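# Move six cart bottles into the fridge and close it

## Task

Move all six bottles off the cart and into the refrigerator so that each one stands upright, then close the refrigerator door completely. A glass bottle must never drop any real distance. The door must not be slammed, either when opening or when closing. When finished, the robot releases everything and backs away. It must not tip over or end up leaning. Anything that stays in place only because the robot holds it at the end does not count.

## Robot and tools

ROBOT. A TidyBot++: a wheeled base 0.54 m long, 0.50 m wide and 0.38 m high, carrying one seven-joint arm with a two-finger gripper. The shoulder sits 0.12 m ahead of the base centre at 0.68 m height. Arm segments are 0.42 m (upper arm), 0.31 m (forearm) and 0.31 m (wrist to hand point). The arm begins folded with the hand aimed down. In that pose it reaches up to 0.08 m beyond the base front, and the elbow is up to 1.15 m high. A downward-pointing hand can rise to about 0.94 m, and only close to the base. Cameras: base_camera (fixed on the base, looking forward and down) and wrist_camera (fisheye, looking along the hand).

FRAMES. Base frame: origin on the floor below the base centre, x forward, y left, z up. hand_pose is reported in it, as the point between the finger pads; the hand's z axis runs out along the fingers, and the fingers close along its y axis. The odometry frame is the base frame as it was at scene start. Heading is positive to the left, from -3.142 to 3.142. base_tilt is in degrees, positive when leaning forward or right.

execute_actions(actions, cameras). actions is a list holding one action, or empty to only read state and images. An action may have:
- base: exactly one relative move from where the base currently is. translate_m is metres forward (+) or back, -2 to 2. strafe_m is metres left (+) or right, -2 to 2. rotate_rad is radians counter-clockwise seen from above (+), -6.3 to 6.3.
- joints: absolute targets keyed by name, all in radians except the gripper. joint_1_rad: any angle; positive turns the arm clockwise seen from above, opposite to rotate_rad. joint_2_rad (shoulder): -2.249 to 2.249. joint_3_rad: any angle. joint_4_rad (elbow): -2.579 to 2.579. joint_5_rad: any angle. joint_6_rad (wrist): -2.099 to 2.099. joint_7_rad: any angle; with the hand down, positive is counter-clockwise from above, and 1.57 opens the fingers toward the robot's left and right. gripper_pos runs from 0 (open, pad gap about 85 mm) to 1 (closed); the gap is roughly 85 x (1 - gripper_pos) mm. The any-angle joints take the shorter way round, so send steps of less than half a turn.
- speeds: optional caps for this action only, keyed translate_m, strafe_m (0.05 to 0.5 m/s) or rotate_rad (0.1 to 1.57 rad/s). The top value is the default.
A base move that would need more than 8.667 s at its cap is refused, and no action runs past 15 s. Unknown keys or out-of-range values reject the entire call. cameras is a list drawn from base_camera, wrist_camera and all; leaving it out or null gives all, and [] gives none. Joints or base left out of an action may keep pushing toward earlier targets.

Arm geometry: with joint_1_rad 0, joint_3_rad 3.14 and joint_5_rad 0, the arm moves in the base's x-z plane. Segment tilt from vertical (forward positive) is then joint_2 for the upper arm, joint_2 - joint_4 for the forearm, and joint_2 - joint_4 - joint_6 for the hand. Add length x sin for the forward reach from the shoulder and length x cos for the height.

wait(seconds): 0 to 10 s with no new command. It returns the same data as an empty action. zoom_image(camera, region): enlarges [x0, y0, x1, y1] pixels, at most 504 x 504, of the latest full image from base_camera or wrist_camera. read_manual(section): only gives licence texts. finished_scene(scene): ends the current scene, passing its number; this cannot be undone, so call it only after the goal is met and stable.

RESULTS. The pictures line lists the images in order. joint_positions, hand_pose, base_odometry and base_tilt give the state. base_status and joint_status report:
- done: reached. For the base, this only means the wheels turned, even if they slipped.
- off_target: stopped short and may still push. After a gripper close, this means something is held at the reading shown.
- contact_stop or time_out: the target was dropped and the part holds where it is.
- not_followed: the arm targets were withheld, for example after a line saying joint command not followed with a cause: line for self-collision. They may be retried later.
- limit_stop_at_motor_heat: send the target again.
on_its_own lists motion that you did not command. motor_effort is a percentage of maximum, with the peak in brackets; it is noisy and slightly biased. ARM HIT marks a hard hit of the arm on itself or the base. MOTOR HOT warns from 60 °C; OVER-TEMPERATURE FAULT means the arm sags at 75 °C.

CAUTIONS. Friction leaves joints a little off target even when reported done. To correct, send last command + (wanted - read) on all seven joints. Do not resend the read angle while carrying something, because it sinks. Loads make the arm sag. A blocked base keeps shoving until it times out and may still report done. Torque spikes, especially from driving the arm into things, freeze the arm and gripper for 10 s while the base goes on. Catching the arm above about 0.8 m while driving can tip the robot, and pushes on a raised hand can lift wheels; back off to settle. Lower bottles gently and release only once they are standing. Move the door slowly with a reduced speed so it is not slammed. Loose objects may get small random pushes. The robot keeps its last command while you think.

Each tool is called after ">>>" as name([rows], argument=value, ...), one row to a line, values as JSON.

## Session

>>> execute_actions(actions=[])

Scene clock: 0.00 s.
base_odometry: x=+0.000 y=+0.000 heading=+0.000 (m, m, rad; odometry frame)
base_tilt: forward=+0.3 right=-0.4 (deg)
base_status: not commanded
joint_positions: joint_1_rad=-0.025 joint_2_rad=-0.313 joint_3_rad=+3.131 joint_4_rad=-2.509 joint_5_rad=+0.030 joint_6_rad=-0.838 joint_7_rad=+1.587 gripper_pos=+0.000
joint_status: not commanded
motor_effort: joint_1_rad=+1 joint_2_rad=-4 joint_3_rad=+1 joint_4_rad=+14 joint_5_rad=+0 joint_6_rad=+1 joint_7_rad=+1 (%)
hand_pose: x=+0.2779 y=-0.0003 z=+0.5887 quat_wxyz=(+0.013, +0.998, +0.035, +0.054) (m; base frame)
pictures: base_camera, wrist_camera
Images, in order (width x height): base_camera 644x364, wrist_camera 644x476.

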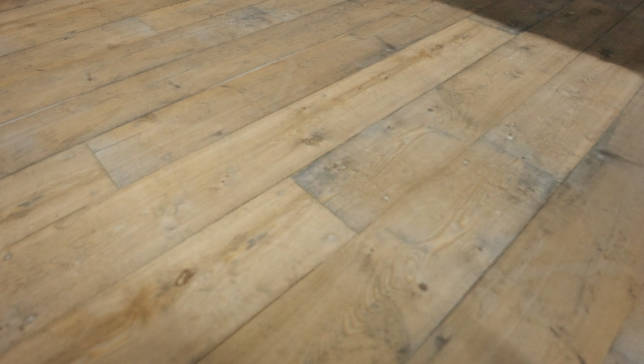

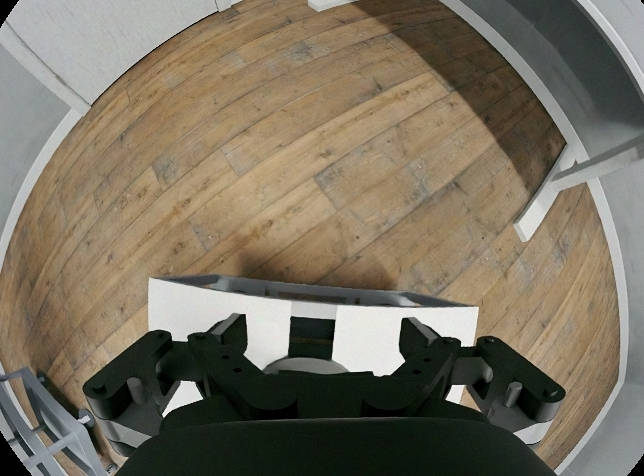

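>>> execute_actions([
  {"joints":{"joint_6_rad":0.45,"joint_1_rad":0,"joint_5_rad":0}},
], cameras=["wrist_camera"])

>>> execute_actions([
  {"base":{"rotate_rad":2.0}},
], cameras=["wrist_camera"])

Scene clock: 3.37 s.
base_odometry: x=+0.000 y=+0.000 heading=+0.000 (m, m, rad; odometry frame)
base_tilt: forward=+0.4 right=-0.4 (deg)
base_status: not commanded
joint_positions: joint_1_rad=-0.020 joint_2_rad=-0.313 joint_3_rad=+3.131 joint_4_rad=-2.508 joint_5_rad=+0.030 joint_6_rad=+0.446 joint_7_rad=+1.587 gripper_pos=+0.000
joint_status: all done
motor_effort: joint_1_rad=+0(0) joint_2_rad=-8(9) joint_3_rad=+1(1) joint_4_rad=+19(19) joint_5_rad=+0(0) joint_6_rad=+8(8) joint_7_rad=+0(0) (%)
hand_pose: x=+0.5505 y=+0.0188 z=+0.8431 quat_wxyz=(+0.001, +0.767, +0.033, +0.641) (m; base frame)
pictures: wrist_camera
camera_calibration (this result's frames):
wrist_camera: T_world_to_cam=[[0.016448, -0.995953, 0.0883566, -0.0701679], [-0.165371, -0.0898613, -0.982129, 0.975497], [0.986094, 0.00154247, -0.16618, -0.26951], [0, 0, 0, 1]] pos_world=[0.428235, 0.0181912, 0.919477]
Images, in order (width x height): wrist_camera 644x476.

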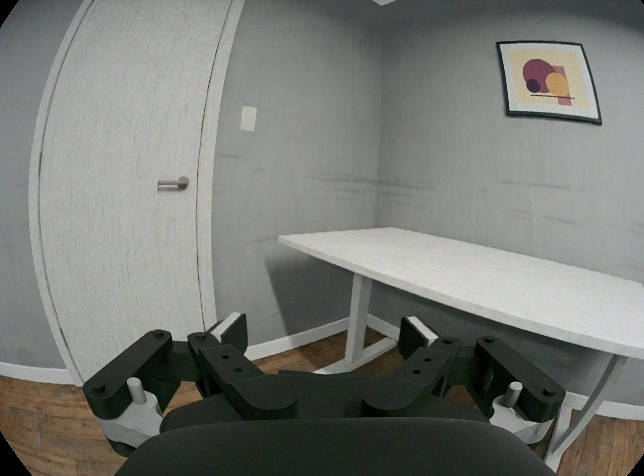

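Scene clock: 5.93 s.
base_odometry: x=+0.000 y=+0.000 heading=+2.000 (m, m, rad; odometry frame)
base_tilt: forward=+0.3 right=-0.4 (deg)
base_status: done
joint_positions: joint_1_rad=-0.015 joint_2_rad=-0.313 joint_3_rad=+3.131 joint_4_rad=-2.508 joint_5_rad=+0.028 joint_6_rad=+0.446 joint_7_rad=+1.587 gripper_pos=+0.000
joint_status: not commanded
motor_effort: joint_1_rad=+0(1) joint_2_rad=-8(10) joint_3_rad=+1(2) joint_4_rad=+20(19) joint_5_rad=-1(1) joint_6_rad=+8(8) joint_7_rad=+0(0) (%)
hand_pose: x=+0.5506 y=+0.0167 z=+0.8431 quat_wxyz=(+0.002, +0.767, +0.031, +0.641) (m; base frame)
pictures: wrist_camera
camera_calibration (this result's frames):
wrist_camera: T_world_to_cam=[[0.0110849, -0.996132, 0.0871664, -0.0683527], [-0.165879, -0.0877958, -0.98223, 0.975655], [0.986084, -0.00357123, -0.166211, -0.269476], [0, 0, 0, 1]] pos_world=[0.428324, 0.0166078, 0.919486]
Images, in order (width x height): wrist_camera 644x476.

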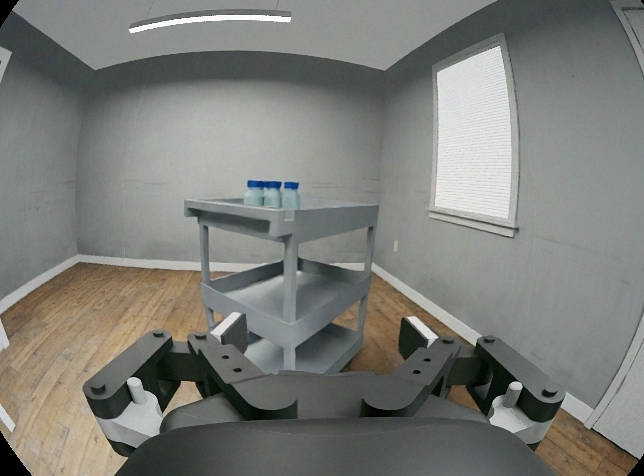

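>>> execute_actions([
  {"base":{"rotate_rad":2.0}},
], cameras=["wrist_camera"])

Scene clock: 9.70 s.
base_odometry: x=+0.000 y=+0.000 heading=-2.284 (m, m, rad; odometry frame)
base_tilt: forward=+0.4 right=-0.4 (deg)
base_status: done
joint_positions: joint_1_rad=-0.013 joint_2_rad=-0.313 joint_3_rad=+3.131 joint_4_rad=-2.508 joint_5_rad=+0.028 joint_6_rad=+0.446 joint_7_rad=+1.587 gripper_pos=+0.000
joint_status: not commanded
motor_effort: joint_1_rad=+0(1) joint_2_rad=-9(9) joint_3_rad=+1(2) joint_4_rad=+19(19) joint_5_rad=-1(1) joint_6_rad=+8(8) joint_7_rad=+0(0) (%)
hand_pose: x=+0.5506 y=+0.0158 z=+0.8431 quat_wxyz=(+0.002, +0.767, +0.030, +0.641) (m; base frame)
pictures: wrist_camera
camera_calibration (this result's frames):
wrist_camera: T_world_to_cam=[[0.00899787, -0.996182, 0.0868376, -0.0677791], [-0.16607, -0.0871238, -0.982258, 0.975704], [0.986073, -0.00558287, -0.16622, -0.269466], [0, 0, 0, 1]] pos_world=[0.428358, 0.0159824, 0.919488]
Images, in order (width x height): wrist_camera 644x476.

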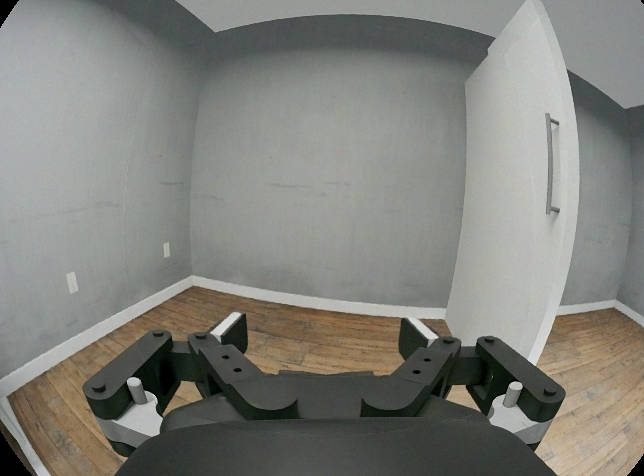

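>>> execute_actions([
  {"base":{"rotate_rad":-0.25},"joints":{"joint_6_rad":0.2}},
], cameras=[])

>>> execute_actions([
  {"base":{"strafe_m":-0.6}},
])

Scene clock: 14.00 s.
base_odometry: x=+0.000 y=+0.000 heading=-2.533 (m, m, rad; odometry frame)
base_tilt: forward=+0.4 right=-0.4 (deg)
base_status: done
joint_positions: joint_1_rad=-0.011 joint_2_rad=-0.312 joint_3_rad=+3.131 joint_4_rad=-2.512 joint_5_rad=+0.028 joint_6_rad=+0.206 joint_7_rad=+1.587 gripper_pos=+0.000
joint_status: all done
motor_effort: joint_1_rad=+0(1) joint_2_rad=-8(10) joint_3_rad=+1(2) joint_4_rad=+19(21) joint_5_rad=+0(1) joint_6_rad=+8(8) joint_7_rad=+0(1) (%)
hand_pose: x=+0.5274 y=+0.0122 z=+0.7689 quat_wxyz=(+0.005, +0.840, +0.030, +0.542) (m; base frame)
pictures: none
No camera images: the call's "cameras" was empty. Leave "cameras" out to get every camera's image.

Scene clock: 16.57 s.
base_odometry: x=-0.344 y=+0.492 heading=-2.532 (m, m, rad; odometry frame)
base_tilt: forward=+0.4 right=-0.4 (deg)
base_status: done
joint_positions: joint_1_rad=-0.011 joint_2_rad=-0.312 joint_3_rad=+3.131 joint_4_rad=-2.512 joint_5_rad=+0.028 joint_6_rad=+0.206 joint_7_rad=+1.587 gripper_pos=+0.000
joint_status: not commanded
motor_effort: joint_1_rad=+0(1) joint_2_rad=-8(9) joint_3_rad=+1(3) joint_4_rad=+19(20) joint_5_rad=-1(1) joint_6_rad=+8(7) joint_7_rad=+0(0) (%)
hand_pose: x=+0.5274 y=+0.0122 z=+0.7689 quat_wxyz=(+0.005, +0.840, +0.030, +0.542) (m; base frame)
pictures: base_camera, wrist_camera
camera_calibration (this result's frames):
wrist_camera: T_world_to_cam=[[0.0229216, -0.995462, 0.0923629, -0.0762906], [-0.400699, -0.0937896, -0.911397, 0.968019], [0.915923, -0.016119, -0.40103, -0.0412683], [0, 0, 0, 1]] pos_world=[0.427431, 0.0141805, 0.872746]
Images, in order (width x height): base_camera 644x364, wrist_camera 644x476.

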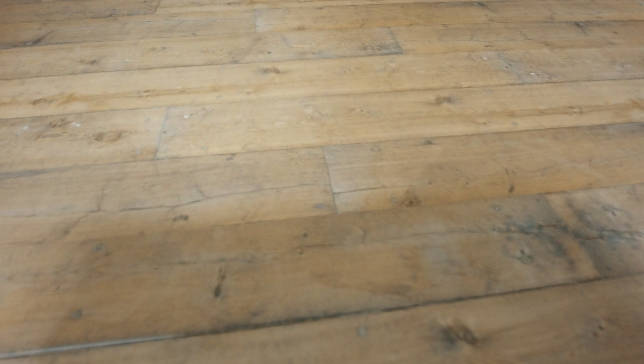

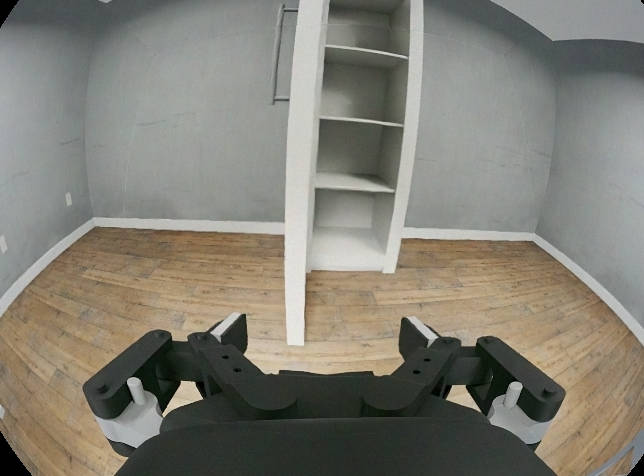

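>>> execute_actions([
  {"base":{"rotate_rad":-1.48},"joints":{"joint_2_rad":-0.5,"joint_4_rad":-2.1,"joint_6_rad":-0.5}},
])

Scene clock: 21.63 s.
base_odometry: x=-0.344 y=+0.492 heading=+2.271 (m, m, rad; odometry frame)
base_tilt: forward=+0.4 right=-0.4 (deg)
base_status: done
joint_positions: joint_1_rad=-0.010 joint_2_rad=-0.486 joint_3_rad=+3.132 joint_4_rad=-2.110 joint_5_rad=+0.028 joint_6_rad=-0.475 joint_7_rad=+1.587 gripper_pos=+0.000
joint_status: all done
motor_effort: joint_1_rad=+0(1) joint_2_rad=-5(9) joint_3_rad=+1(3) joint_4_rad=+22(22) joint_5_rad=+0(1) joint_6_rad=+8(8) joint_7_rad=+0(1) (%)
hand_pose: x=+0.5051 y=+0.0055 z=+0.8803 quat_wxyz=(+0.013, +0.867, +0.024, +0.498) (m; base frame)
pictures: base_camera, wrist_camera
camera_calibration (this result's frames):
wrist_camera: T_world_to_cam=[[0.0121491, -0.994902, 0.100115, -0.0941286], [-0.494477, -0.0930014, -0.864201, 1.06578], [0.869106, -0.0390055, -0.493086, 0.128484], [0, 0, 0, 1]] pos_world=[0.416483, 0.0104822, 0.993828]
Images, in order (width x height): base_camera 644x364, wrist_camera 644x476.

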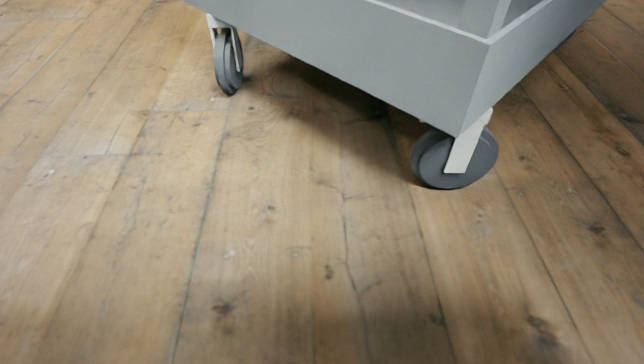

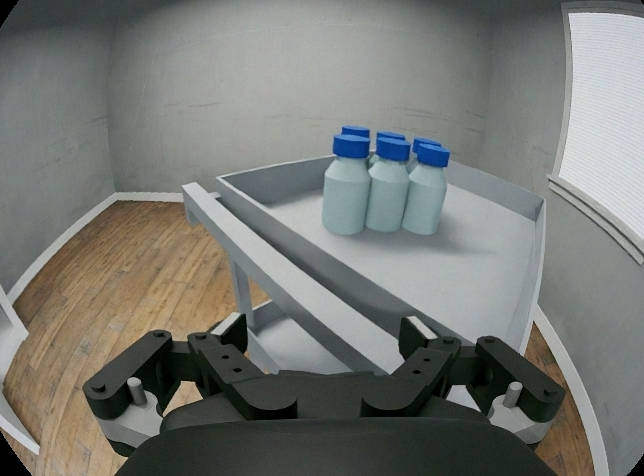

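>>> execute_actions([
  {"base":{"strafe_m":0.2}},
], cameras=["wrist_camera"])

>>> zoom_image(camera="wrist_camera", region=[400,100,600,260])

Scene clock: 27.30 s.
base_odometry: x=-0.497 y=+0.363 heading=+2.271 (m, m, rad; odometry frame)
base_tilt: forward=+0.4 right=-0.4 (deg)
base_status: done
joint_positions: joint_1_rad=-0.010 joint_2_rad=-0.486 joint_3_rad=+3.130 joint_4_rad=-2.110 joint_5_rad=+0.028 joint_6_rad=-0.475 joint_7_rad=+1.587 gripper_pos=+0.000
joint_status: not commanded
motor_effort: joint_1_rad=+0(1) joint_2_rad=-5(5) joint_3_rad=+1(3) joint_4_rad=+22(22) joint_5_rad=+0(0) joint_6_rad=+7(7) joint_7_rad=+1(1) (%)
hand_pose: x=+0.5051 y=+0.0062 z=+0.8803 quat_wxyz=(+0.013, +0.867, +0.025, +0.498) (m; base frame)
pictures: wrist_camera
camera_calibration (this result's frames):
wrist_camera: T_world_to_cam=[[0.0135716, -0.994809, 0.100846, -0.0947867], [-0.494339, -0.0943433, -0.864135, 1.06571], [0.869163, -0.0381244, -0.493053, 0.128466], [0, 0, 0, 1]] pos_world=[0.416448, 0.0111452, 0.993813]
Images, in order (width x height): wrist_camera 644x476.

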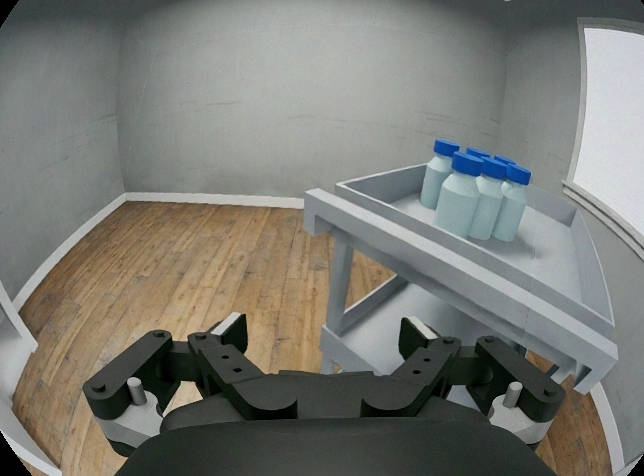

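Region (400, 100, 600, 260) of wrist_camera's 644x476 image, scaled by 2.520; it fills the top 403 rows of this view, and the rest is white.

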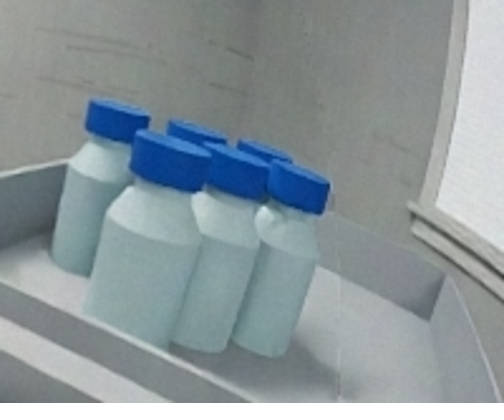

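>>> execute_actions([
  {"base":{"strafe_m":0.6}},
], cameras=[])

>>> execute_actions([
  {"base":{"translate_m":0.82},"joints":{"joint_2_rad":0.033,"joint_4_rad":-1.964,"joint_6_rad":0.247,"joint_3_rad":3.15,"joint_5_rad":-0.03,"joint_7_rad":1.56}},
], cameras=[])

>>> execute_actions([
  {"base":{"rotate_rad":-1.5708}},
])

Scene clock: 39.20 s.
base_odometry: x=-0.956 y=-0.023 heading=+2.270 (m, m, rad; odometry frame)
base_tilt: forward=+0.4 right=-0.4 (deg)
base_status: done
joint_positions: joint_1_rad=-0.010 joint_2_rad=-0.486 joint_3_rad=+3.130 joint_4_rad=-2.110 joint_5_rad=+0.028 joint_6_rad=-0.475 joint_7_rad=+1.587 gripper_pos=+0.000
joint_status: not commanded
motor_effort: joint_1_rad=+0(0) joint_2_rad=-5(5) joint_3_rad=+1(3) joint_4_rad=+22(22) joint_5_rad=+0(0) joint_6_rad=+7(7) joint_7_rad=+0(0) (%)
hand_pose: x=+0.5051 y=+0.0062 z=+0.8803 quat_wxyz=(+0.013, +0.867, +0.025, +0.498) (m; base frame)
pictures: none
No camera images: the call's "cameras" was empty. Leave "cameras" out to get every camera's image.

Scene clock: 42.20 s.
base_odometry: x=-1.484 y=+0.604 heading=+2.270 (m, m, rad; odometry frame)
base_tilt: forward=+0.4 right=-0.4 (deg)
base_status: done
joint_positions: joint_1_rad=-0.010 joint_2_rad=+0.035 joint_3_rad=+3.135 joint_4_rad=-1.976 joint_5_rad=+0.001 joint_6_rad=+0.224 joint_7_rad=+1.587 gripper_pos=+0.000
joint_status: all done
motor_effort: joint_1_rad=+0(0) joint_2_rad=-23(26) joint_3_rad=+0(1) joint_4_rad=+22(22) joint_5_rad=+0(0) joint_6_rad=+8(8) joint_7_rad=+0(0) (%)
hand_pose: x=+0.7220 y=+0.0112 z=+0.9016 quat_wxyz=(+0.000, +0.779, +0.013, +0.627) (m; base frame)
pictures: none
No camera images: the call's "cameras" was empty. Leave "cameras" out to get every camera's image.

Scene clock: 44.53 s.
base_odometry: x=-1.484 y=+0.604 heading=+0.700 (m, m, rad; odometry frame)
base_tilt: forward=+0.4 right=-0.4 (deg)
base_status: done
joint_positions: joint_1_rad=+0.000 joint_2_rad=+0.035 joint_3_rad=+3.153 joint_4_rad=-1.974 joint_5_rad=-0.001 joint_6_rad=+0.224 joint_7_rad=+1.587 gripper_pos=+0.000
joint_status: not commanded
motor_effort: joint_1_rad=+1(4) joint_2_rad=-23(26) joint_3_rad=+0(4) joint_4_rad=+20(21) joint_5_rad=-1(1) joint_6_rad=+8(8) joint_7_rad=+0(0) (%)
hand_pose: x=+0.7226 y=-0.0052 z=+0.9024 quat_wxyz=(+0.008, +0.779, +0.002, +0.627) (m; base frame)
pictures: base_camera, wrist_camera
camera_calibration (this result's frames):
wrist_camera: T_world_to_cam=[[-0.0397644, -0.997318, 0.0614451, -0.0372406], [-0.205822, -0.0519996, -0.977207, 1.08505], [0.977781, -0.0515049, -0.203203, -0.390205], [0, 0, 0, 1]] pos_world=[0.603381, -0.000816213, 0.983312]
Images, in order (width x height): base_camera 644x364, wrist_camera 644x476.

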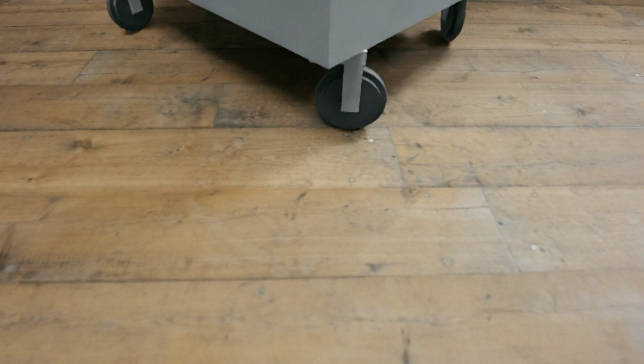

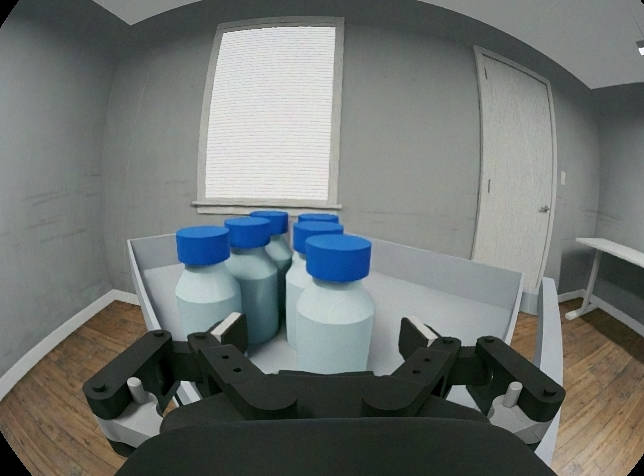

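>>> execute_actions([
  {"base":{"strafe_m":-0.012},"joints":{"joint_6_rad":0.275}},
], cameras=[])

>>> execute_actions([
  {"base":{"translate_m":0.09},"speeds":{"translate_m":0.1}},
], cameras=["wrist_camera"])

Scene clock: 47.17 s.
base_odometry: x=-1.477 y=+0.595 heading=+0.699 (m, m, rad; odometry frame)
base_tilt: forward=+0.3 right=-0.3 (deg)
base_status: done
joint_positions: joint_1_rad=+0.001 joint_2_rad=+0.035 joint_3_rad=+3.153 joint_4_rad=-1.974 joint_5_rad=-0.001 joint_6_rad=+0.252 joint_7_rad=+1.587 gripper_pos=+0.000
joint_status: all done
motor_effort: joint_1_rad=+0(3) joint_2_rad=-24(25) joint_3_rad=+1(4) joint_4_rad=+21(22) joint_5_rad=-1(1) joint_6_rad=+8(9) joint_7_rad=+0(1) (%)
hand_pose: x=+0.7244 y=-0.0062 z=+0.9111 quat_wxyz=(+0.009, +0.770, +0.001, +0.638) (m; base frame)
pictures: none
No camera images: the call's "cameras" was empty. Leave "cameras" out to get every camera's image.

Scene clock: 48.63 s.
base_odometry: x=-1.408 y=+0.653 heading=+0.698 (m, m, rad; odometry frame)
base_tilt: forward=+0.4 right=-0.3 (deg)
base_status: done
joint_positions: joint_1_rad=+0.001 joint_2_rad=+0.035 joint_3_rad=+3.153 joint_4_rad=-1.974 joint_5_rad=-0.001 joint_6_rad=+0.252 joint_7_rad=+1.587 gripper_pos=+0.000
joint_status: not commanded
motor_effort: joint_1_rad=+0(0) joint_2_rad=-24(27) joint_3_rad=+1(0) joint_4_rad=+20(22) joint_5_rad=+0(1) joint_6_rad=+8(9) joint_7_rad=+1(0) (%)
hand_pose: x=+0.7244 y=-0.0062 z=+0.9118 quat_wxyz=(+0.009, +0.770, +0.001, +0.639) (m; base frame)
pictures: wrist_camera
camera_calibration (this result's frames):
wrist_camera: T_world_to_cam=[[-0.0432035, -0.997229, 0.0605604, -0.0354382], [-0.176854, -0.0520259, -0.982861, 1.07869], [0.983288, -0.0531734, -0.174116, -0.420581], [0, 0, 0, 1]] pos_world=[0.602793, -0.00158371, 0.989121]
Images, in order (width x height): wrist_camera 644x476.

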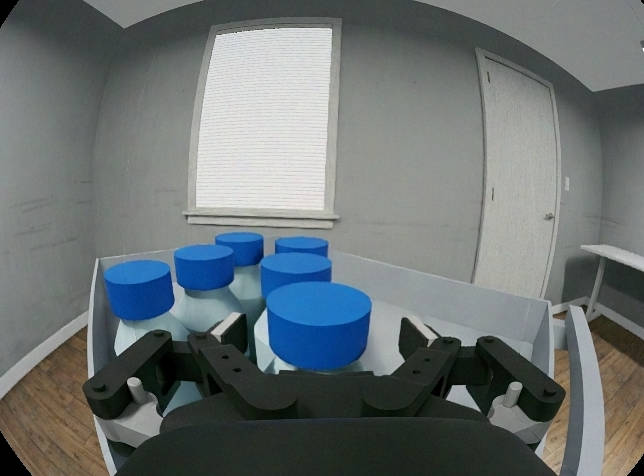

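>>> execute_actions([
  {"base":{"translate_m":0.022},"speeds":{"translate_m":0.1}},
], cameras=[])

>>> execute_actions([
  {"joints":{"gripper_pos":1}},
], cameras=["wrist_camera"])

Scene clock: 52.90 s.
base_odometry: x=-1.391 y=+0.667 heading=+0.698 (m, m, rad; odometry frame)
base_tilt: forward=+0.4 right=-0.4 (deg)
base_status: done
joint_positions: joint_1_rad=+0.001 joint_2_rad=+0.038 joint_3_rad=+3.153 joint_4_rad=-1.972 joint_5_rad=-0.001 joint_6_rad=+0.252 joint_7_rad=+1.587 gripper_pos=+0.000
joint_status: not commanded
motor_effort: joint_1_rad=+1(1) joint_2_rad=-24(26) joint_3_rad=+1(0) joint_4_rad=+21(22) joint_5_rad=+0(1) joint_6_rad=+8(9) joint_7_rad=+0(0) (%)
hand_pose: x=+0.7254 y=-0.0062 z=+0.9104 quat_wxyz=(+0.009, +0.770, +0.001, +0.638) (m; base frame)
pictures: none
No camera images: the call's "cameras" was empty. Leave "cameras" out to get every camera's image.

Scene clock: 54.00 s.
base_odometry: x=-1.391 y=+0.667 heading=+0.698 (m, m, rad; odometry frame)
base_tilt: forward=+0.4 right=-0.3 (deg)
base_status: not commanded
joint_positions: joint_1_rad=+0.001 joint_2_rad=+0.038 joint_3_rad=+3.153 joint_4_rad=-1.972 joint_5_rad=-0.001 joint_6_rad=+0.252 joint_7_rad=+1.587 gripper_pos=+0.421
joint_status: gripper_pos off_target (ended at +0.421, target +1.000)
motor_effort: joint_1_rad=+0(2) joint_2_rad=-23(24) joint_3_rad=+1(3) joint_4_rad=+20(22) joint_5_rad=-1(1) joint_6_rad=+8(9) joint_7_rad=-1(1) (%)
hand_pose: x=+0.7255 y=-0.0061 z=+0.9105 quat_wxyz=(+0.009, +0.770, +0.001, +0.638) (m; base frame)
pictures: wrist_camera
camera_calibration (this result's frames):
wrist_camera: T_world_to_cam=[[-0.0430281, -0.997231, 0.0606551, -0.035497], [-0.178898, -0.0520395, -0.98249, 1.07874], [0.982926, -0.0531258, -0.176164, -0.419764], [0, 0, 0, 1]] pos_world=[0.604053, -0.0015621, 0.988053]
Images, in order (width x height): wrist_camera 644x476.

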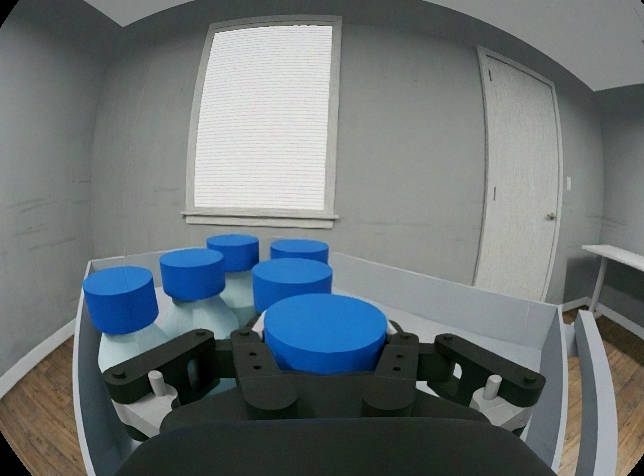

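>>> execute_actions([
  {"joints":{"joint_2_rad":-0.045,"joint_4_rad":-1.59,"joint_6_rad":-0.18}},
], cameras=["wrist_camera"])

>>> execute_actions([
  {"base":{"translate_m":-0.3},"speeds":{"translate_m":0.3}},
], cameras=[])

>>> execute_actions([
  {"base":{"rotate_rad":3.1416},"speeds":{"rotate_rad":0.9}},
], cameras=[])

>>> execute_actions([
  {"base":{"strafe_m":0.5}},
])

Scene clock: 61.53 s.
base_odometry: x=-1.391 y=+0.667 heading=+0.698 (m, m, rad; odometry frame)
base_tilt: forward=+0.4 right=-0.4 (deg)
base_status: not commanded
joint_positions: joint_1_rad=+0.001 joint_2_rad=-0.012 joint_3_rad=+3.153 joint_4_rad=-1.624 joint_5_rad=-0.001 joint_6_rad=-0.180 joint_7_rad=+1.587 gripper_pos=+0.421
joint_status: all done
motor_effort: joint_1_rad=+0(1) joint_2_rad=-29(33) joint_3_rad=+1(0) joint_4_rad=+28(31) joint_5_rad=+0(1) joint_6_rad=+12(13) joint_7_rad=-1(1) (%)
hand_pose: x=+0.7318 y=-0.0062 z=+1.0212 quat_wxyz=(+0.008, +0.781, +0.001, +0.625) (m; base frame)
pictures: wrist_camera
camera_calibration (this result's frames):
wrist_camera: T_world_to_cam=[[-0.0404611, -0.997322, 0.0609261, -0.0441649], [-0.211952, -0.0510214, -0.975947, 1.20621], [0.976442, -0.0524013, -0.20932, -0.367869], [0, 0, 0, 1]] pos_world=[0.613074, -0.00178099, 1.10288]
Images, in order (width x height): wrist_camera 644x476.

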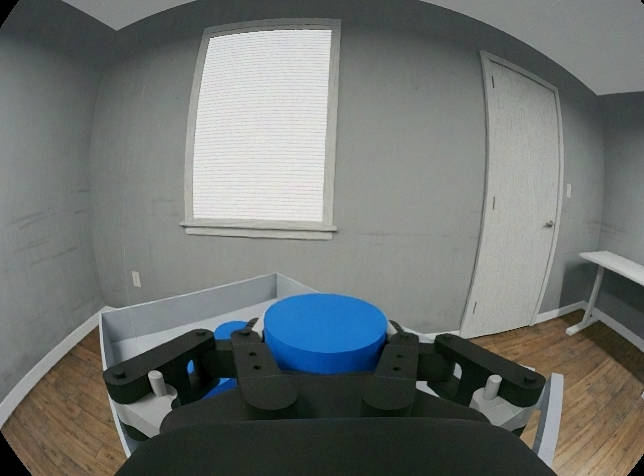

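Scene clock: 63.57 s.
base_odometry: x=-1.621 y=+0.474 heading=+0.698 (m, m, rad; odometry frame)
base_tilt: forward=+0.4 right=-0.4 (deg)
base_status: done
joint_positions: joint_1_rad=+0.001 joint_2_rad=-0.019 joint_3_rad=+3.153 joint_4_rad=-1.624 joint_5_rad=-0.001 joint_6_rad=-0.184 joint_7_rad=+1.587 gripper_pos=+0.421
joint_status: not commanded
motor_effort: joint_1_rad=+0(3) joint_2_rad=-29(33) joint_3_rad=+1(4) joint_4_rad=+27(29) joint_5_rad=+0(0) joint_6_rad=+12(13) joint_7_rad=+0(1) (%)
hand_pose: x=+0.7293 y=-0.0062 z=+1.0240 quat_wxyz=(+0.008, +0.780, +0.001, +0.626) (m; base frame)
pictures: none
No camera images: the call's "cameras" was empty. Leave "cameras" out to get every camera's image.

Scene clock: 68.00 s.
base_odometry: x=-1.621 y=+0.474 heading=-2.444 (m, m, rad; odometry frame)
base_tilt: forward=+0.4 right=-0.4 (deg)
base_status: done
joint_positions: joint_1_rad=-0.001 joint_2_rad=-0.019 joint_3_rad=+3.146 joint_4_rad=-1.624 joint_5_rad=-0.002 joint_6_rad=-0.184 joint_7_rad=+1.587 gripper_pos=+0.421
joint_status: not commanded
motor_effort: joint_1_rad=+1(4) joint_2_rad=-29(31) joint_3_rad=+1(5) joint_4_rad=+28(28) joint_5_rad=+0(1) joint_6_rad=+12(12) joint_7_rad=+0(0) (%)
hand_pose: x=+0.7293 y=-0.0009 z=+1.0239 quat_wxyz=(+0.006, +0.780, +0.004, +0.626) (m; base frame)
pictures: none
No camera images: the call's "cameras" was empty. Leave "cameras" out to get every camera's image.

Scene clock: 70.37 s.
base_odometry: x=-1.299 y=+0.091 heading=-2.443 (m, m, rad; odometry frame)
base_tilt: forward=+0.4 right=-0.4 (deg)
base_status: done
joint_positions: joint_1_rad=-0.002 joint_2_rad=-0.019 joint_3_rad=+3.144 joint_4_rad=-1.624 joint_5_rad=-0.002 joint_6_rad=-0.184 joint_7_rad=+1.587 gripper_pos=+0.421
joint_status: not commanded
motor_effort: joint_1_rad=+0(3) joint_2_rad=-29(29) joint_3_rad=+1(4) joint_4_rad=+29(28) joint_5_rad=-1(0) joint_6_rad=+12(12) joint_7_rad=+1(0) (%)
hand_pose: x=+0.7292 y=+0.0014 z=+1.0239 quat_wxyz=(+0.004, +0.780, +0.006, +0.626) (m; base frame)
pictures: base_camera, wrist_camera
camera_calibration (this result's frames):
wrist_camera: T_world_to_cam=[[-0.0282976, -0.99778, 0.0602897, -0.0450301], [-0.209083, -0.0530716, -0.976457, 1.20714], [0.977488, -0.0402369, -0.207117, -0.367452], [0, 0, 0, 1]] pos_world=[0.610299, 0.00434975, 1.10533]
Images, in order (width x height): base_camera 644x364, wrist_camera 644x476.

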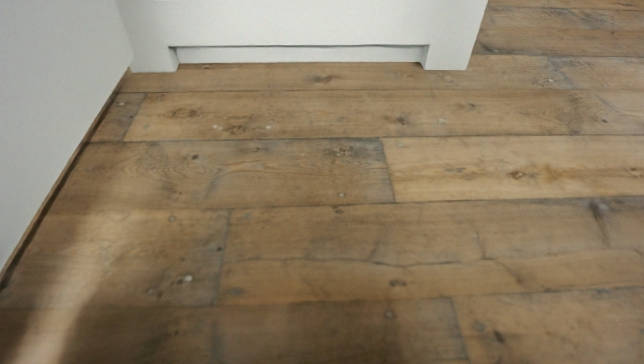

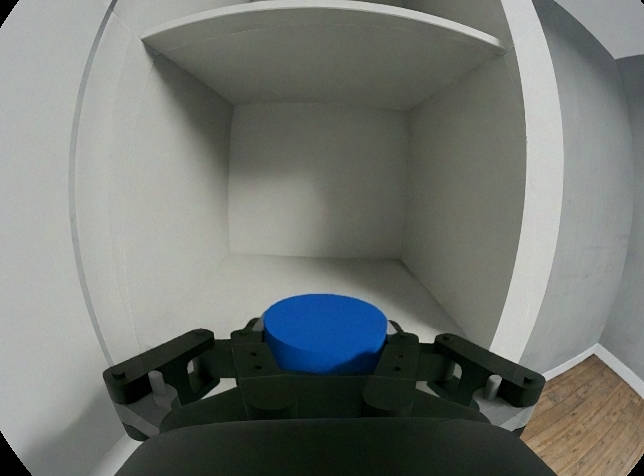

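>>> execute_actions([
  {"base":{"strafe_m":-0.13},"joints":{"joint_4_rad":-1.52,"joint_6_rad":-0.24}},
], cameras=[])

>>> execute_actions([
  {"base":{"translate_m":0.4},"speeds":{"translate_m":0.2}},
])

Scene clock: 76.03 s.
base_odometry: x=-1.382 y=+0.190 heading=-2.443 (m, m, rad; odometry frame)
base_tilt: forward=+0.3 right=-0.4 (deg)
base_status: done
joint_positions: joint_1_rad=-0.001 joint_2_rad=-0.019 joint_3_rad=+3.151 joint_4_rad=-1.557 joint_5_rad=-0.002 joint_6_rad=-0.241 joint_7_rad=+1.587 gripper_pos=+0.421
joint_status: all done
motor_effort: joint_1_rad=-1(4) joint_2_rad=-29(30) joint_3_rad=+0(5) joint_4_rad=+28(29) joint_5_rad=+0(0) joint_6_rad=+12(13) joint_7_rad=+0(0) (%)
hand_pose: x=+0.7299 y=-0.0037 z=+1.0481 quat_wxyz=(+0.007, +0.777, +0.002, +0.629) (m; base frame)
pictures: none
No camera images: the call's "cameras" was empty. Leave "cameras" out to get every camera's image.

Scene clock: 78.80 s.
base_odometry: x=-1.689 y=-0.067 heading=-2.443 (m, m, rad; odometry frame)
base_tilt: forward=+0.4 right=-0.4 (deg)
base_status: done
joint_positions: joint_1_rad=-0.001 joint_2_rad=-0.014 joint_3_rad=+3.151 joint_4_rad=-1.557 joint_5_rad=-0.002 joint_6_rad=-0.243 joint_7_rad=+1.587 gripper_pos=+0.421
joint_status: not commanded
motor_effort: joint_1_rad=+0(1) joint_2_rad=-29(32) joint_3_rad=+1(2) joint_4_rad=+29(30) joint_5_rad=-1(0) joint_6_rad=+12(12) joint_7_rad=+1(0) (%)
hand_pose: x=+0.7317 y=-0.0037 z=+1.0444 quat_wxyz=(+0.007, +0.779, +0.002, +0.627) (m; base frame)
pictures: base_camera, wrist_camera
camera_calibration (this result's frames):
wrist_camera: T_world_to_cam=[[-0.0367281, -0.997519, 0.0600551, -0.0448957], [-0.206658, -0.0512151, -0.977072, 1.22621], [0.977724, -0.0482969, -0.204264, -0.369028], [0, 0, 0, 1]] pos_world=[0.612565, 0.000193372, 1.12541]
Images, in order (width x height): base_camera 644x364, wrist_camera 644x476.

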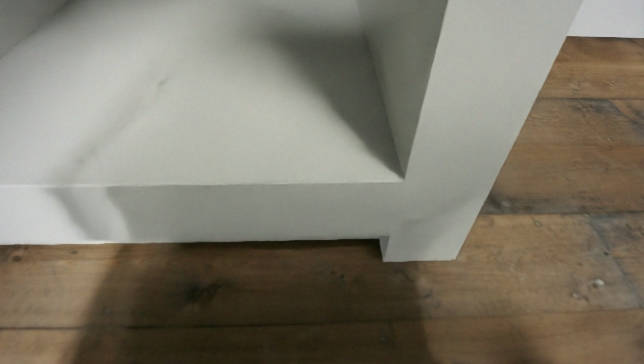

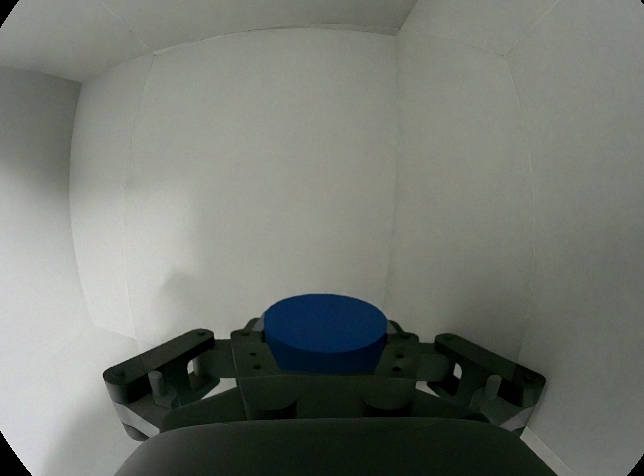

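>>> execute_actions([
  {"base":{"strafe_m":0.032},"speeds":{"strafe_m":0.1}},
], cameras=[])

>>> execute_actions([
  {"base":{"translate_m":0.07},"speeds":{"translate_m":0.1},"joints":{"joint_4_rad":-1.6,"joint_6_rad":-0.14}},
], cameras=["wrist_camera"])

>>> execute_actions([
  {"joints":{"joint_4_rad":-1.66,"joint_6_rad":-0.08}},
], cameras=[])

Scene clock: 83.20 s.
base_odometry: x=-1.668 y=-0.092 heading=-2.443 (m, m, rad; odometry frame)
base_tilt: forward=+0.4 right=-0.4 (deg)
base_status: done
joint_positions: joint_1_rad=-0.001 joint_2_rad=-0.014 joint_3_rad=+3.148 joint_4_rad=-1.557 joint_5_rad=-0.002 joint_6_rad=-0.243 joint_7_rad=+1.587 gripper_pos=+0.421
joint_status: not commanded
motor_effort: joint_1_rad=+1(3) joint_2_rad=-28(30) joint_3_rad=+2(2) joint_4_rad=+28(28) joint_5_rad=+0(1) joint_6_rad=+12(12) joint_7_rad=+0(0) (%)
hand_pose: x=+0.7317 y=-0.0020 z=+1.0443 quat_wxyz=(+0.006, +0.779, +0.003, +0.627) (m; base frame)
pictures: none
No camera images: the call's "cameras" was empty. Leave "cameras" out to get every camera's image.

Scene clock: 84.47 s.
base_odometry: x=-1.722 y=-0.137 heading=-2.443 (m, m, rad; odometry frame)
base_tilt: forward=+0.4 right=-0.4 (deg)
base_status: done
joint_positions: joint_1_rad=-0.001 joint_2_rad=-0.016 joint_3_rad=+3.148 joint_4_rad=-1.620 joint_5_rad=-0.002 joint_6_rad=-0.187 joint_7_rad=+1.587 gripper_pos=+0.421
joint_status: all done
motor_effort: joint_1_rad=+0(1) joint_2_rad=-29(32) joint_3_rad=+1(2) joint_4_rad=+29(29) joint_5_rad=-1(1) joint_6_rad=+12(14) joint_7_rad=+0(0) (%)
hand_pose: x=+0.7305 y=-0.0021 z=+1.0238 quat_wxyz=(+0.006, +0.781, +0.003, +0.625) (m; base frame)
pictures: wrist_camera
camera_calibration (this result's frames):
wrist_camera: T_world_to_cam=[[-0.0338666, -0.997612, 0.0601942, -0.0443034], [-0.211012, -0.0517337, -0.976114, 1.20816], [0.976897, -0.0457593, -0.208756, -0.366736], [0, 0, 0, 1]] pos_world=[0.611698, 0.00152349, 1.10541]
Images, in order (width x height): wrist_camera 644x476.

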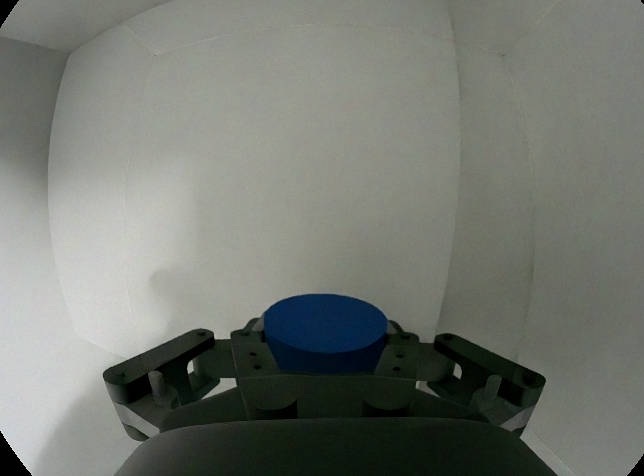

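Scene clock: 85.23 s.
base_odometry: x=-1.722 y=-0.137 heading=-2.443 (m, m, rad; odometry frame)
base_tilt: forward=+0.4 right=-0.4 (deg)
base_status: not commanded
joint_positions: joint_1_rad=-0.001 joint_2_rad=-0.021 joint_3_rad=+3.148 joint_4_rad=-1.661 joint_5_rad=-0.002 joint_6_rad=-0.117 joint_7_rad=+1.587 gripper_pos=+0.421
joint_status: all done
motor_effort: joint_1_rad=+0(0) joint_2_rad=-25(29) joint_3_rad=+1(1) joint_4_rad=+25(29) joint_5_rad=-1(0) joint_6_rad=+10(13) joint_7_rad=+0(0) (%)
hand_pose: x=+0.7298 y=-0.0021 z=+1.0232 quat_wxyz=(+0.006, +0.770, +0.003, +0.638) (m; base frame)
pictures: none
No camera images: the call's "cameras" was empty. Leave "cameras" out to get every camera's image.

>>> execute_actions([
  {"joints":{"joint_4_rad":-1.70}},
], cameras=[])

Scene clock: 87.33 s.
base_odometry: x=-1.722 y=-0.137 heading=-2.443 (m, m, rad; odometry frame)
base_tilt: forward=+0.4 right=-0.4 (deg)
base_status: not commanded
joint_positions: joint_1_rad=-0.001 joint_2_rad=-0.032 joint_3_rad=+3.148 joint_4_rad=-1.680 joint_5_rad=-0.002 joint_6_rad=-0.101 joint_7_rad=+1.587 gripper_pos=+0.421
joint_status: all done
motor_effort: joint_1_rad=+1(1) joint_2_rad=-23(25) joint_3_rad=+1(1) joint_4_rad=+22(25) joint_5_rad=-1(1) joint_6_rad=+8(10) joint_7_rad=-1(1) (%)
hand_pose: x=+0.7255 y=-0.0021 z=+1.0232 quat_wxyz=(+0.006, +0.767, +0.003, +0.642) (m; base frame)
pictures: none
No camera images: the call's "cameras" was empty. Leave "cameras" out to get every camera's image.

>>> execute_actions([
  {"joints":{"gripper_pos":0,"joint_4_rad":-1.66}},
], cameras=[])

>>> execute_actions([
  {"base":{"translate_m":-0.5}},
], cameras=["wrist_camera"])

>>> execute_actions([
  {"base":{"strafe_m":-0.423},"joints":{"joint_2_rad":0.033,"joint_4_rad":-1.964,"joint_6_rad":0.275}},
], cameras=[])

>>> execute_actions([
  {"base":{"rotate_rad":-3.1416}},
], cameras=[])

>>> execute_actions([
  {"base":{"translate_m":0.26}},
], cameras=["wrist_camera"])

Scene clock: 92.47 s.
base_odometry: x=-1.722 y=-0.137 heading=-2.443 (m, m, rad; odometry frame)
base_tilt: forward=+0.4 right=-0.4 (deg)
base_status: not commanded
joint_positions: joint_1_rad=-0.001 joint_2_rad=-0.032 joint_3_rad=+3.148 joint_4_rad=-1.674 joint_5_rad=-0.002 joint_6_rad=-0.101 joint_7_rad=+1.587 gripper_pos=+0.000
joint_status: all done
motor_effort: joint_1_rad=+0(0) joint_2_rad=-22(27) joint_3_rad=+1(1) joint_4_rad=+21(26) joint_5_rad=-1(1) joint_6_rad=+8(11) joint_7_rad=+0(0) (%)
hand_pose: x=+0.7257 y=-0.0021 z=+1.0270 quat_wxyz=(+0.006, +0.765, +0.003, +0.644) (m; base frame)
pictures: none
No camera images: the call's "cameras" was empty. Leave "cameras" out to get every camera's image.

Scene clock: 94.93 s.
base_odometry: x=-1.339 y=+0.185 heading=-2.443 (m, m, rad; odometry frame)
base_tilt: forward=+0.3 right=-0.3 (deg)
base_status: done
joint_positions: joint_1_rad=-0.001 joint_2_rad=-0.049 joint_3_rad=+3.148 joint_4_rad=-1.671 joint_5_rad=-0.002 joint_6_rad=-0.101 joint_7_rad=+1.587 gripper_pos=+0.000
joint_status: not commanded
motor_effort: joint_1_rad=+1(3) joint_2_rad=-22(27) joint_3_rad=+1(2) joint_4_rad=+22(23) joint_5_rad=+0(1) joint_6_rad=+9(9) joint_7_rad=+0(0) (%)
hand_pose: x=+0.7203 y=-0.0022 z=+1.0388 quat_wxyz=(+0.006, +0.759, +0.003, +0.651) (m; base frame)
pictures: wrist_camera
camera_calibration (this result's frames):
wrist_camera: T_world_to_cam=[[-0.0381522, -0.997593, 0.0578966, -0.0401847], [-0.143682, -0.0518601, -0.988264, 1.18473], [0.988888, -0.0460231, -0.141357, -0.432287], [0, 0, 0, 1]] pos_world=[0.596174, 0.00145724, 1.11205]
Images, in order (width x height): wrist_camera 644x476.

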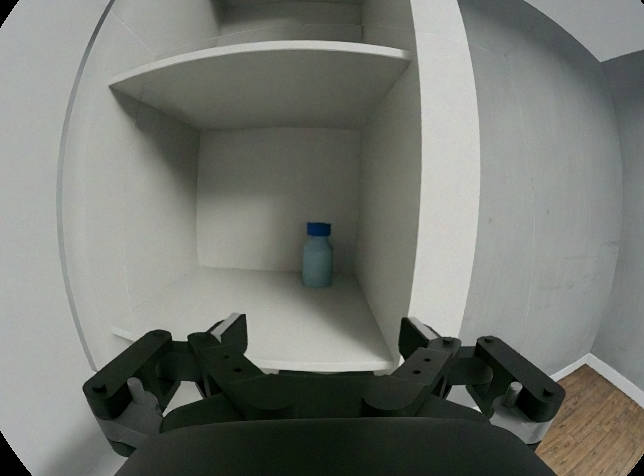

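Scene clock: 97.13 s.
base_odometry: x=-1.611 y=+0.509 heading=-2.444 (m, m, rad; odometry frame)
base_tilt: forward=+0.4 right=-0.3 (deg)
base_status: done
joint_positions: joint_1_rad=+0.000 joint_2_rad=+0.029 joint_3_rad=+3.152 joint_4_rad=-1.958 joint_5_rad=-0.002 joint_6_rad=+0.249 joint_7_rad=+1.587 gripper_pos=+0.000
joint_status: all done
motor_effort: joint_1_rad=+0(2) joint_2_rad=-24(26) joint_3_rad=+1(1) joint_4_rad=+21(23) joint_5_rad=-1(0) joint_6_rad=+8(9) joint_7_rad=+0(1) (%)
hand_pose: x=+0.7257 y=-0.0046 z=+0.9236 quat_wxyz=(+0.008, +0.764, +0.002, +0.646) (m; base frame)
pictures: none
No camera images: the call's "cameras" was empty. Leave "cameras" out to get every camera's image.

Scene clock: 100.47 s.
base_odometry: x=-1.611 y=+0.509 heading=+0.698 (m, m, rad; odometry frame)
base_tilt: forward=+0.4 right=-0.4 (deg)
base_status: done
joint_positions: joint_1_rad=+0.000 joint_2_rad=+0.032 joint_3_rad=+3.152 joint_4_rad=-1.958 joint_5_rad=-0.002 joint_6_rad=+0.249 joint_7_rad=+1.587 gripper_pos=+0.000
joint_status: not commanded
motor_effort: joint_1_rad=+0(2) joint_2_rad=-24(27) joint_3_rad=+0(3) joint_4_rad=+22(21) joint_5_rad=+0(1) joint_6_rad=+8(8) joint_7_rad=+0(0) (%)
hand_pose: x=+0.7265 y=-0.0052 z=+0.9218 quat_wxyz=(+0.008, +0.765, +0.001, +0.645) (m; base frame)
pictures: none
No camera images: the call's "cameras" was empty. Leave "cameras" out to get every camera's image.

Scene clock: 102.27 s.
base_odometry: x=-1.411 y=+0.676 heading=+0.697 (m, m, rad; odometry frame)
base_tilt: forward=+0.4 right=-0.4 (deg)
base_status: done
joint_positions: joint_1_rad=+0.000 joint_2_rad=+0.037 joint_3_rad=+3.152 joint_4_rad=-1.958 joint_5_rad=-0.002 joint_6_rad=+0.251 joint_7_rad=+1.587 gripper_pos=+0.000
joint_status: not commanded
motor_effort: joint_1_rad=+1(1) joint_2_rad=-23(27) joint_3_rad=+0(2) joint_4_rad=+21(21) joint_5_rad=-1(1) joint_6_rad=+8(9) joint_7_rad=+0(0) (%)
hand_pose: x=+0.7278 y=-0.0052 z=+0.9193 quat_wxyz=(+0.008, +0.766, +0.001, +0.643) (m; base frame)
pictures: wrist_camera
camera_calibration (this result's frames):
wrist_camera: T_world_to_cam=[[-0.0424274, -0.997328, 0.0594631, -0.0342902], [-0.164701, -0.0517207, -0.984987, 1.07982], [0.985431, -0.051584, -0.162067, -0.435282], [0, 0, 0, 1]] pos_world=[0.605333, -0.000803375, 0.9951]
Images, in order (width x height): wrist_camera 644x476.

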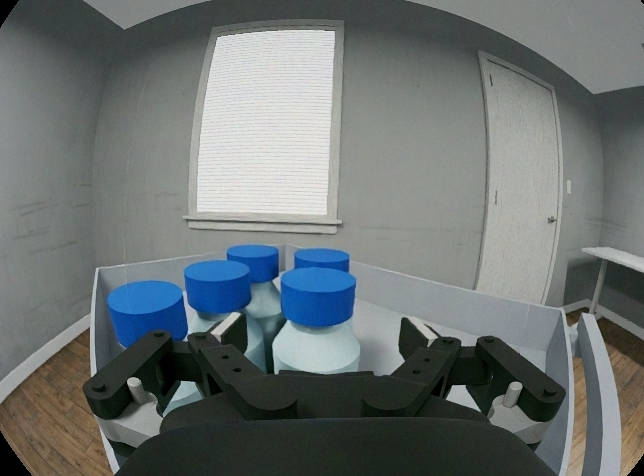

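>>> execute_actions([
  {"base":{"translate_m":0.08},"speeds":{"translate_m":0.1},"joints":{"joint_4_rad":-1.985}},
], cameras=["wrist_camera"])

>>> execute_actions([
  {"joints":{"gripper_pos":1}},
], cameras=["wrist_camera"])

Scene clock: 105.97 s.
base_odometry: x=-1.350 y=+0.728 heading=+0.697 (m, m, rad; odometry frame)
base_tilt: forward=+0.4 right=-0.4 (deg)
base_status: done
joint_positions: joint_1_rad=+0.000 joint_2_rad=+0.034 joint_3_rad=+3.152 joint_4_rad=-1.976 joint_5_rad=-0.002 joint_6_rad=+0.251 joint_7_rad=+1.587 gripper_pos=+0.000
joint_status: all done
motor_effort: joint_1_rad=-1(1) joint_2_rad=-23(27) joint_3_rad=+1(2) joint_4_rad=+22(22) joint_5_rad=+0(1) joint_6_rad=+8(9) joint_7_rad=+0(0) (%)
hand_pose: x=+0.7238 y=-0.0051 z=+0.9104 quat_wxyz=(+0.008, +0.770, +0.001, +0.638) (m; base frame)
pictures: wrist_camera
camera_calibration (this result's frames):
wrist_camera: T_world_to_cam=[[-0.0415448, -0.997339, 0.0599026, -0.0349401], [-0.179367, -0.0515355, -0.982431, 1.07872], [0.982905, -0.0515594, -0.176749, -0.41759], [0, 0, 0, 1]] pos_world=[0.602486, -0.000785479, 0.988052]
Images, in order (width x height): wrist_camera 644x476.

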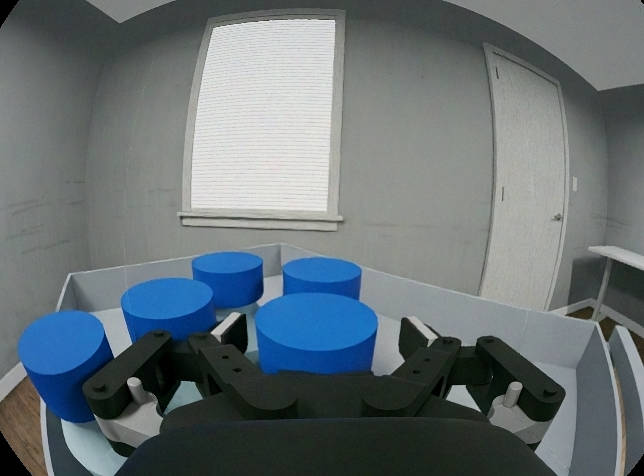

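Scene clock: 107.07 s.
base_odometry: x=-1.350 y=+0.728 heading=+0.697 (m, m, rad; odometry frame)
base_tilt: forward=+0.4 right=-0.4 (deg)
base_status: not commanded
joint_positions: joint_1_rad=+0.000 joint_2_rad=+0.034 joint_3_rad=+3.152 joint_4_rad=-1.976 joint_5_rad=-0.002 joint_6_rad=+0.252 joint_7_rad=+1.587 gripper_pos=+0.422
joint_status: gripper_pos off_target (ended at +0.422, target +1.000)
motor_effort: joint_1_rad=+0(2) joint_2_rad=-23(24) joint_3_rad=+1(2) joint_4_rad=+22(22) joint_5_rad=-1(1) joint_6_rad=+8(8) joint_7_rad=+0(0) (%)
hand_pose: x=+0.7238 y=-0.0051 z=+0.9104 quat_wxyz=(+0.008, +0.770, +0.001, +0.638) (m; base frame)
pictures: wrist_camera
camera_calibration (this result's frames):
wrist_camera: T_world_to_cam=[[-0.0415505, -0.997339, 0.059896, -0.0349312], [-0.1793, -0.0515315, -0.982444, 1.0787], [0.982917, -0.0515604, -0.176682, -0.417659], [0, 0, 0, 1]] pos_world=[0.602484, -0.000785853, 0.988063]
Images, in order (width x height): wrist_camera 644x476.

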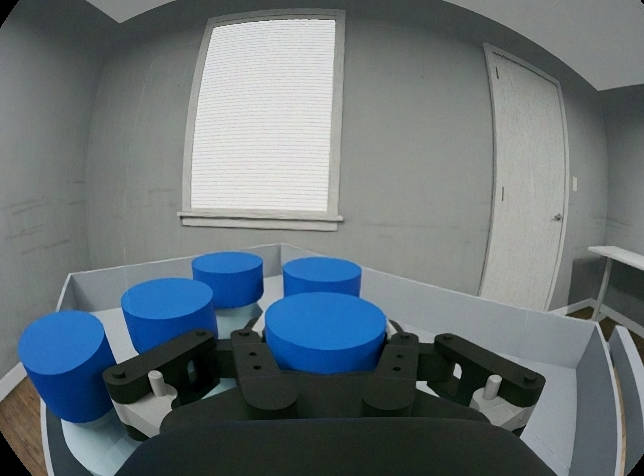

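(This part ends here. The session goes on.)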